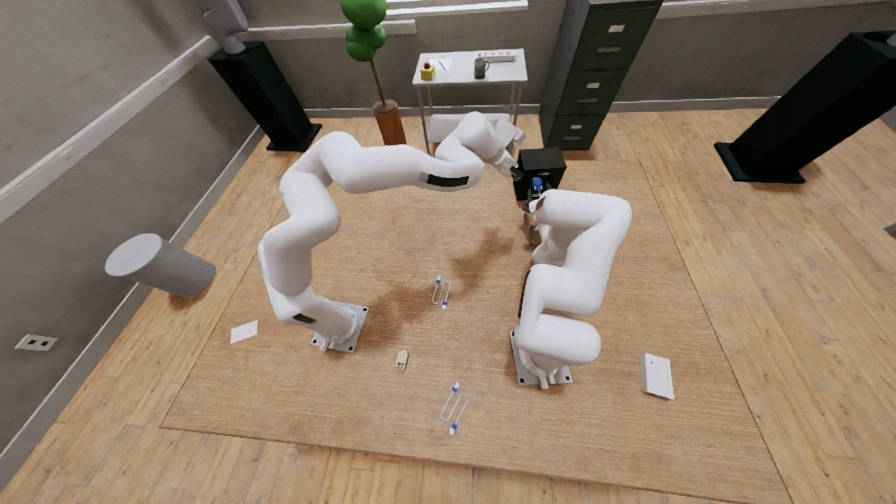

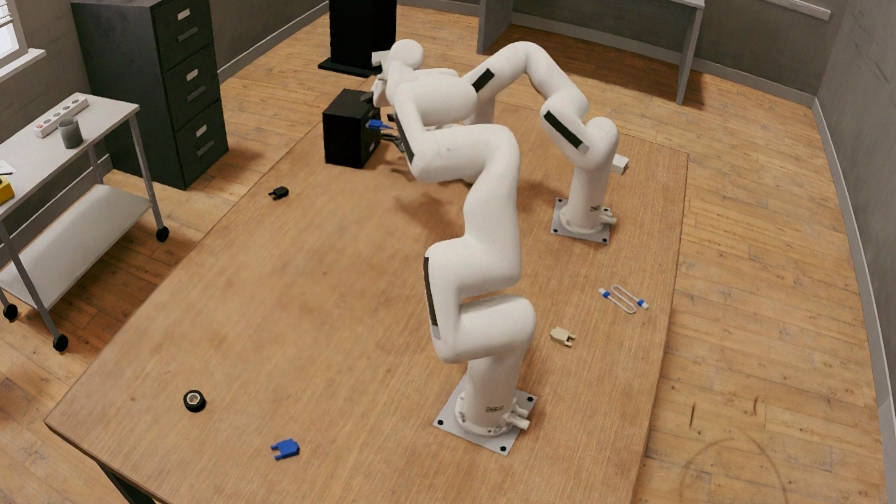

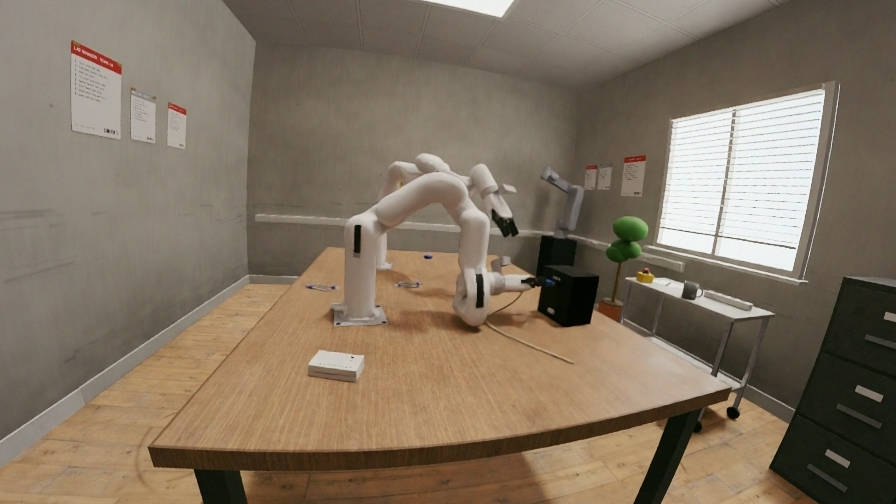

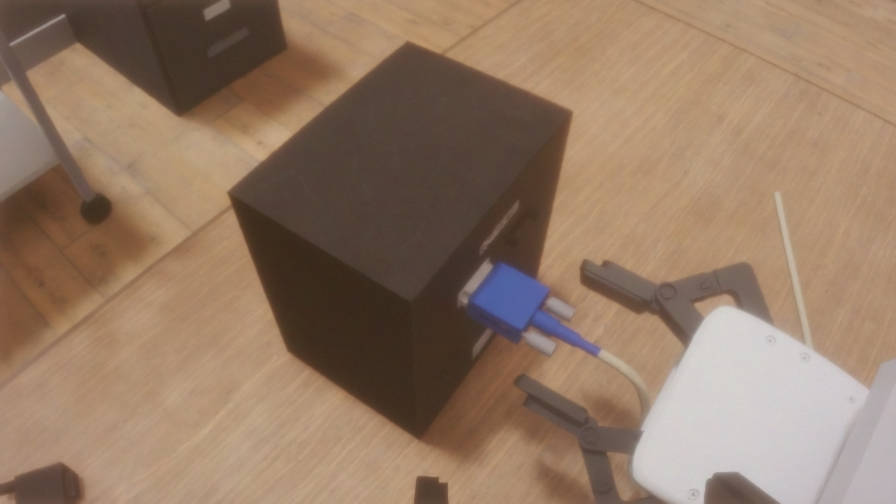

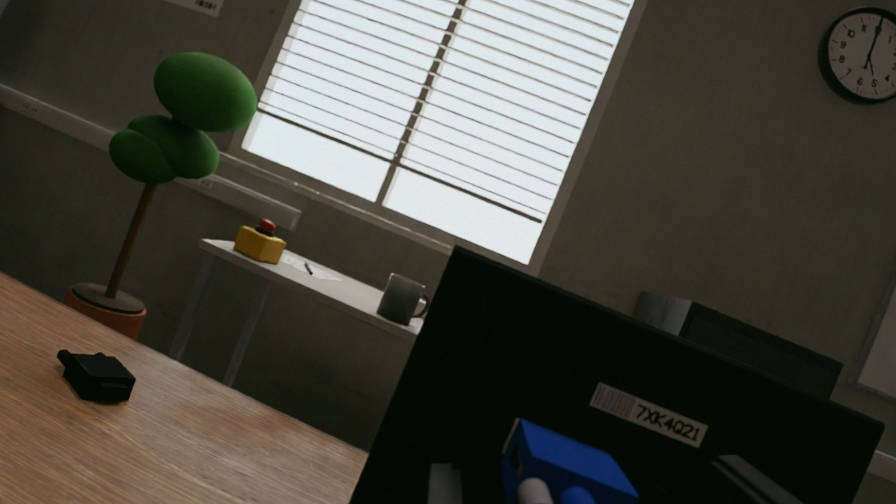

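Region (420, 220, 720, 430) of cam_left_wrist's 896x504 image, scaled by 1.680, with more detail than that image has; it fills the top 353 rows of this view, and the rest is white.

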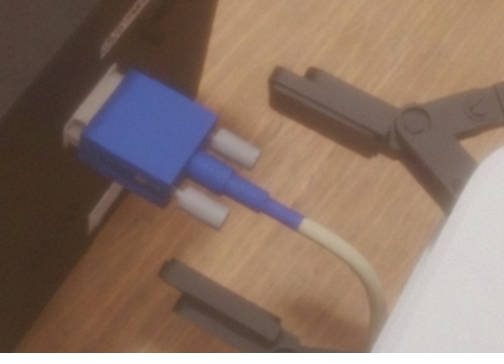

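Scene clock: 259.73 s.
left_arm: end_effector_position=(+0.5166, -0.1919, +0.2849) grip_measured=+0.39 end_effector_quat_wxyz=(+0.135, +0.859, -0.400, +0.289) end_effector_velocity=(-0.000, +0.000, -0.001) end_effector_angular_velocity=(+0.001, +0.001, +0.000) | right_arm: end_effector_position=(+0.5754, -0.3270, +0.1291) grip_measured=+0.39 end_effector_quat_wxyz=(+0.100, +0.684, +0.181, +0.700) end_effector_velocity=(-0.000, +0.001, +0.001) end_effector_angular_velocity=(-0.001, -0.002, +0.002)
Joint names: [waist, shoulder, elbow, forearm roll, wrist pitch, wrist roll]
Joint positions: left_arm=[-0.77   0.5   -1.7    0.     0.55  -0.     0.061] | right_arm=[-0.292  0.925 -0.928 -0.272 -1.568 -0.4    0.061]
Joint velocities: left_arm=[-0.     0.     0.001 -0.    -0.    -0.     0.   ] | right_arm=[ 0.001 -0.001 -0.    -0.001 -0.002 -0.001 -0.   ]
Joint torques (N m, as the arm reports them, + toward a larger angle): left_arm=[  0.72 -28.91 -26.43   0.04  -2.08  -0.36] | right_arm=[ -2.43 -33.14  -7.75  -0.23  -1.28   0.37]
Motor temperatures (°C, as the motors report them): left_arm=[26 32 42 29 31 29] | right_arm=[29 31 30 30 34 33]
Joint targets: left_arm=[-0.770 0.500 -1.700 0.000 0.550 0.000] | right_arm=[-0.292 0.925 -0.928 -0.272 -1.568 -0.400]
Step readings (joint positions; steps 1 to 15: 1st action; 16 to 30: 2nd action; 31 to 45: 3rd action; 46 to 60: 4th action; 61 to 75: 5th action; 76 to 90: 6th action; 91 to 105: 7th action; 106 to 120: 8th action; 121 to 135: 9th action; 136 to 150: 10th action):
0: left_arm=[-0.770 0.500 -1.700 -0.000 0.550 0.000] | right_arm=[-0.292 0.925 -0.928 -0.272 -1.568 -0.400]
1: left_arm=[-0.770 0.500 -1.700 0.000 0.550 -0.000] | right_arm=[-0.292 0.925 -0.928 -0.272 -1.568 -0.399]
2: left_arm=[-0.770 0.500 -1.700 -0.000 0.550 0.000] | right_arm=[-0.292 0.925 -0.928 -0.272 -1.568 -0.393]
4: left_arm=[-0.770 0.500 -1.700 -0.000 0.550 0.000] | right_arm=[-0.292 0.925 -0.928 -0.272 -1.568 -0.342]
8: left_arm=[-0.770 0.500 -1.700 -0.000 0.550 -0.000] | right_arm=[-0.292 0.925 -0.928 -0.272 -1.568 -0.057]
15: left_arm=[-0.770 0.500 -1.700 -0.000 0.550 0.000] | right_arm=[-0.292 0.925 -0.928 -0.272 -1.568 0.356]
16: left_arm=[-0.770 0.500 -1.700 -0.000 0.550 -0.000] | right_arm=[-0.292 0.925 -0.928 -0.272 -1.568 0.370]
17: left_arm=[-0.770 0.500 -1.700 0.000 0.550 -0.000] | right_arm=[-0.292 0.925 -0.928 -0.272 -1.568 0.379]
19: left_arm=[-0.770 0.500 -1.700 0.000 0.550 0.000] | right_arm=[-0.292 0.925 -0.927 -0.272 -1.568 0.390]
23: left_arm=[-0.770 0.500 -1.700 0.000 0.550 0.000] | right_arm=[-0.292 0.925 -0.928 -0.272 -1.568 0.398]
30: left_arm=[-0.770 0.500 -1.700 -0.000 0.550 0.000] | right_arm=[-0.292 0.925 -0.928 -0.272 -1.568 0.400]
31: left_arm=[-0.770 0.500 -1.700 0.000 0.550 0.000] | right_arm=[-0.292 0.925 -0.928 -0.272 -1.568 0.399]
32: left_arm=[-0.770 0.500 -1.700 0.000 0.550 -0.000] | right_arm=[-0.292 0.925 -0.928 -0.272 -1.568 0.393]
34: left_arm=[-0.770 0.500 -1.700 0.000 0.550 0.000] | right_arm=[-0.292 0.925 -0.928 -0.272 -1.568 0.342]
38: left_arm=[-0.770 0.500 -1.700 -0.000 0.550 0.000] | right_arm=[-0.292 0.925 -0.927 -0.272 -1.568 0.122]
45: left_arm=[-0.770 0.500 -1.700 -0.000 0.550 0.000] | right_arm=[-0.292 0.925 -0.927 -0.272 -1.568 0.008]
46: left_arm=[-0.770 0.500 -1.700 -0.000 0.550 -0.000] | right_arm=[-0.292 0.925 -0.928 -0.272 -1.568 0.005]
47: left_arm=[-0.770 0.500 -1.700 0.000 0.550 0.000] | right_arm=[-0.292 0.925 -0.928 -0.272 -1.568 -0.003]
49: left_arm=[-0.770 0.500 -1.700 -0.000 0.550 -0.000] | right_arm=[-0.292 0.925 -0.928 -0.272 -1.568 -0.056]
53: left_arm=[-0.770 0.500 -1.700 0.000 0.550 0.000] | right_arm=[-0.292 0.925 -0.927 -0.272 -1.568 -0.278]
60: left_arm=[-0.770 0.500 -1.700 0.000 0.550 -0.000] | right_arm=[-0.292 0.925 -0.927 -0.272 -1.568 -0.392]
61: left_arm=[-0.770 0.500 -1.700 0.000 0.550 0.000] | right_arm=[-0.292 0.925 -0.927 -0.272 -1.568 -0.394]
62: left_arm=[-0.770 0.500 -1.700 0.000 0.550 -0.000] | right_arm=[-0.292 0.925 -0.928 -0.272 -1.567 -0.396]
64: left_arm=[-0.770 0.500 -1.700 0.000 0.550 -0.000] | right_arm=[-0.292 0.925 -0.929 -0.272 -1.567 -0.398]
68: left_arm=[-0.770 0.500 -1.700 -0.000 0.550 0.000] | right_arm=[-0.292 0.925 -0.928 -0.272 -1.567 -0.399]
75: left_arm=[-0.770 0.500 -1.700 0.000 0.550 0.000] | right_arm=[-0.292 0.925 -0.928 -0.272 -1.568 -0.400]
76: left_arm=[-0.770 0.500 -1.700 -0.000 0.550 0.000] | right_arm=[-0.292 0.925 -0.928 -0.272 -1.568 -0.399]
77: left_arm=[-0.770 0.500 -1.700 -0.000 0.550 0.000] | right_arm=[-0.292 0.925 -0.928 -0.272 -1.568 -0.393]
79: left_arm=[-0.770 0.500 -1.700 -0.000 0.550 0.000] | right_arm=[-0.292 0.925 -0.928 -0.272 -1.568 -0.342]
83: left_arm=[-0.770 0.500 -1.700 -0.000 0.550 0.000] | right_arm=[-0.292 0.925 -0.928 -0.272 -1.568 -0.057]
90: left_arm=[-0.770 0.500 -1.700 0.000 0.550 -0.000] | right_arm=[-0.292 0.925 -0.928 -0.272 -1.568 0.356]
91: left_arm=[-0.770 0.500 -1.700 0.000 0.550 -0.000] | right_arm=[-0.292 0.925 -0.928 -0.272 -1.568 0.370]
92: left_arm=[-0.770 0.500 -1.700 -0.000 0.550 -0.000] | right_arm=[-0.292 0.925 -0.928 -0.272 -1.568 0.379]
94: left_arm=[-0.770 0.500 -1.700 0.000 0.550 0.000] | right_arm=[-0.292 0.925 -0.928 -0.272 -1.568 0.390]
98: left_arm=[-0.770 0.500 -1.700 0.000 0.550 0.000] | right_arm=[-0.292 0.925 -0.928 -0.272 -1.568 0.398]
105: left_arm=[-0.770 0.500 -1.700 -0.000 0.550 0.000] | right_arm=[-0.292 0.925 -0.928 -0.272 -1.568 0.400]
106: left_arm=[-0.770 0.500 -1.700 0.000 0.550 -0.000] | right_arm=[-0.292 0.925 -0.928 -0.272 -1.568 0.399]
107: left_arm=[-0.770 0.500 -1.700 -0.000 0.550 -0.000] | right_arm=[-0.292 0.925 -0.928 -0.272 -1.568 0.393]
109: left_arm=[-0.770 0.500 -1.700 -0.000 0.550 0.000] | right_arm=[-0.292 0.925 -0.928 -0.272 -1.568 0.342]
113: left_arm=[-0.770 0.500 -1.700 -0.000 0.550 0.000] | right_arm=[-0.292 0.925 -0.928 -0.272 -1.568 0.122]
120: left_arm=[-0.770 0.500 -1.700 0.000 0.550 0.000] | right_arm=[-0.292 0.925 -0.928 -0.272 -1.568 0.008]
121: left_arm=[-0.770 0.500 -1.700 0.000 0.550 0.000] | right_arm=[-0.292 0.925 -0.928 -0.272 -1.568 0.005]
122: left_arm=[-0.770 0.500 -1.700 0.000 0.550 -0.000] | right_arm=[-0.292 0.925 -0.928 -0.272 -1.568 -0.003]
124: left_arm=[-0.770 0.500 -1.700 -0.000 0.550 0.000] | right_arm=[-0.292 0.925 -0.928 -0.272 -1.568 -0.056]
128: left_arm=[-0.770 0.500 -1.700 -0.000 0.550 0.000] | right_arm=[-0.292 0.925 -0.928 -0.272 -1.568 -0.278]
135: left_arm=[-0.770 0.500 -1.700 -0.000 0.550 -0.000] | right_arm=[-0.292 0.925 -0.927 -0.272 -1.568 -0.392]
136: left_arm=[-0.770 0.500 -1.700 0.000 0.550 0.000] | right_arm=[-0.292 0.925 -0.928 -0.272 -1.568 -0.394]
137: left_arm=[-0.770 0.500 -1.700 0.000 0.550 -0.000] | right_arm=[-0.292 0.925 -0.928 -0.272 -1.568 -0.396]
139: left_arm=[-0.770 0.500 -1.700 0.000 0.550 -0.000] | right_arm=[-0.292 0.925 -0.928 -0.272 -1.568 -0.398]
143: left_arm=[-0.770 0.500 -1.700 -0.000 0.550 0.000] | right_arm=[-0.292 0.925 -0.928 -0.272 -1.568 -0.399]
150: Joint positions above
camera_calibration (this result's frames):
cam_left_wrist: T_world_to_cam=[[-0.769948, -0.637522, 0.0273062, 0.294948], [-0.524372, 0.607751, -0.596383, 0.621238], [0.363612, -0.473503, -0.802235, 0.0825558], [0, 0, 0, 1]] pos_world=[0.522836, -0.150432, 0.428671]
cam_right_wrist: T_world_to_cam=[[0.0908627, -0.915905, 0.390976, -0.370424], [0.028935, -0.390006, -0.920358, 0.042361], [0.995443, 0.0949391, -0.00893523, -0.407951], [0, 0, 0, 1]] pos_world=[0.438524, -0.284022, 0.180169]

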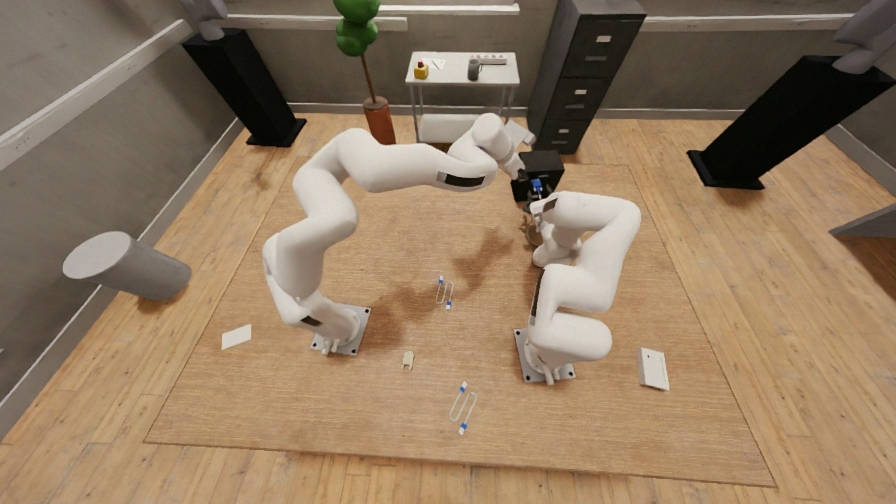

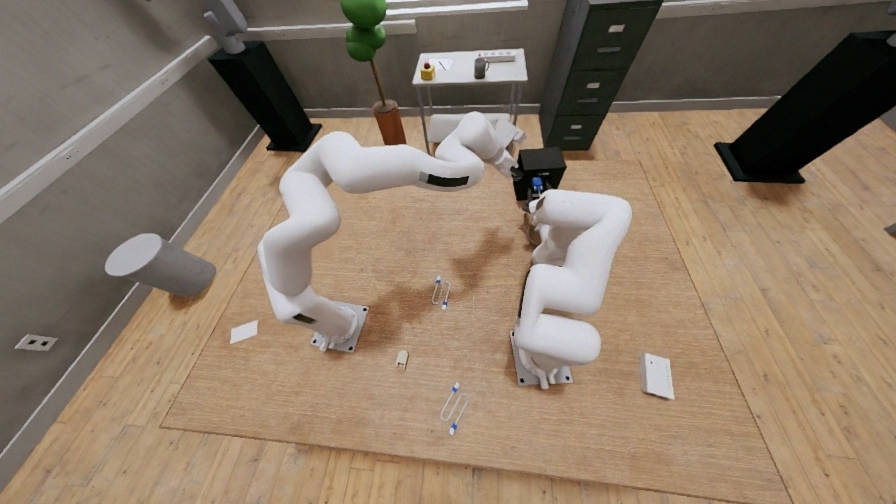

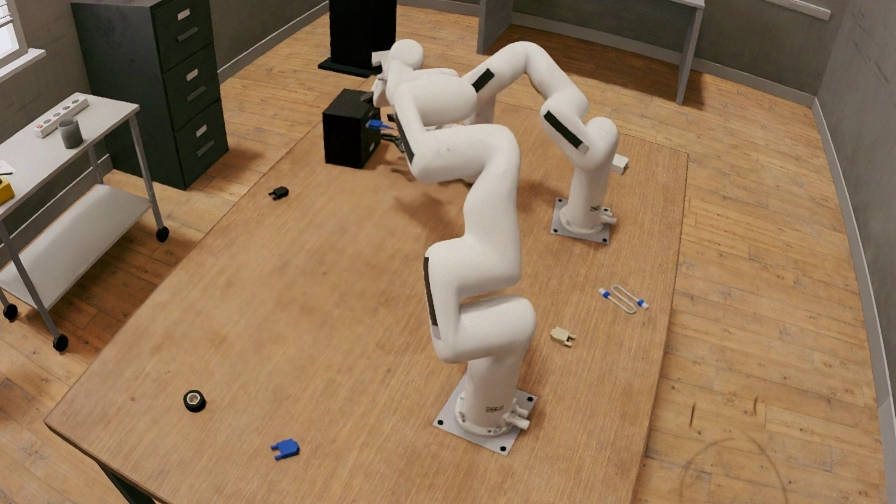

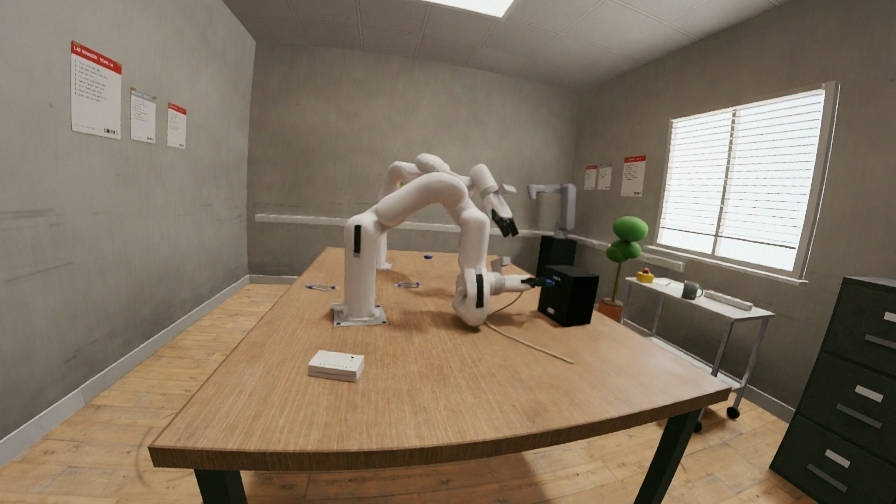

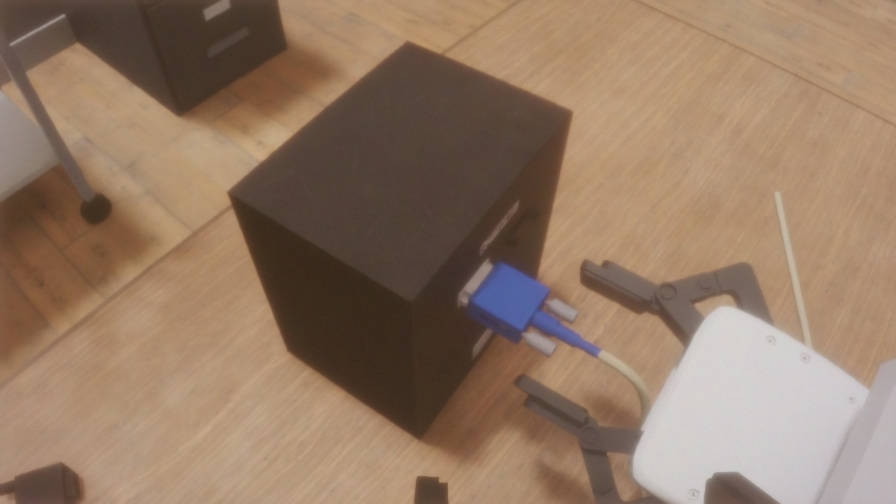

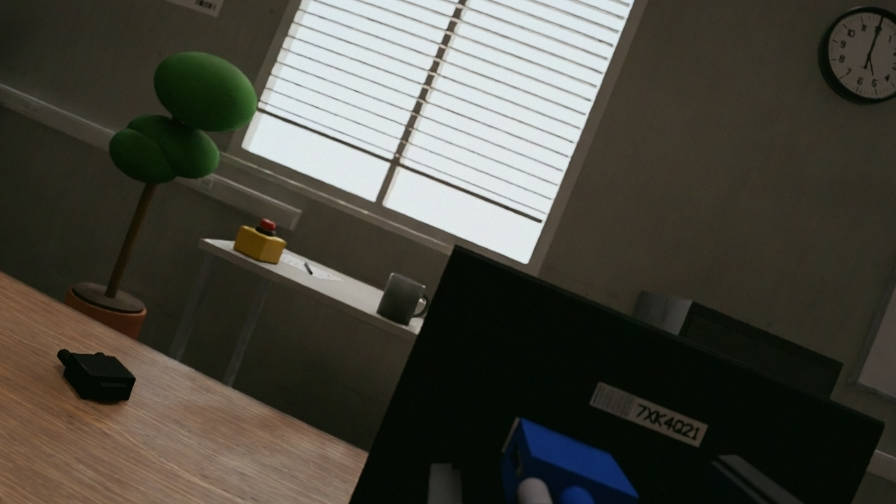

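Region (420, 220, 720, 430) of cam_left_wrist's 896x504 image, scaled by 1.680, with more detail than that image has; it fills the top 353 rows of this view, and the rest is white.

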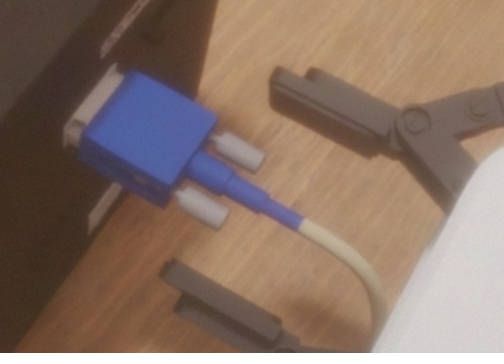

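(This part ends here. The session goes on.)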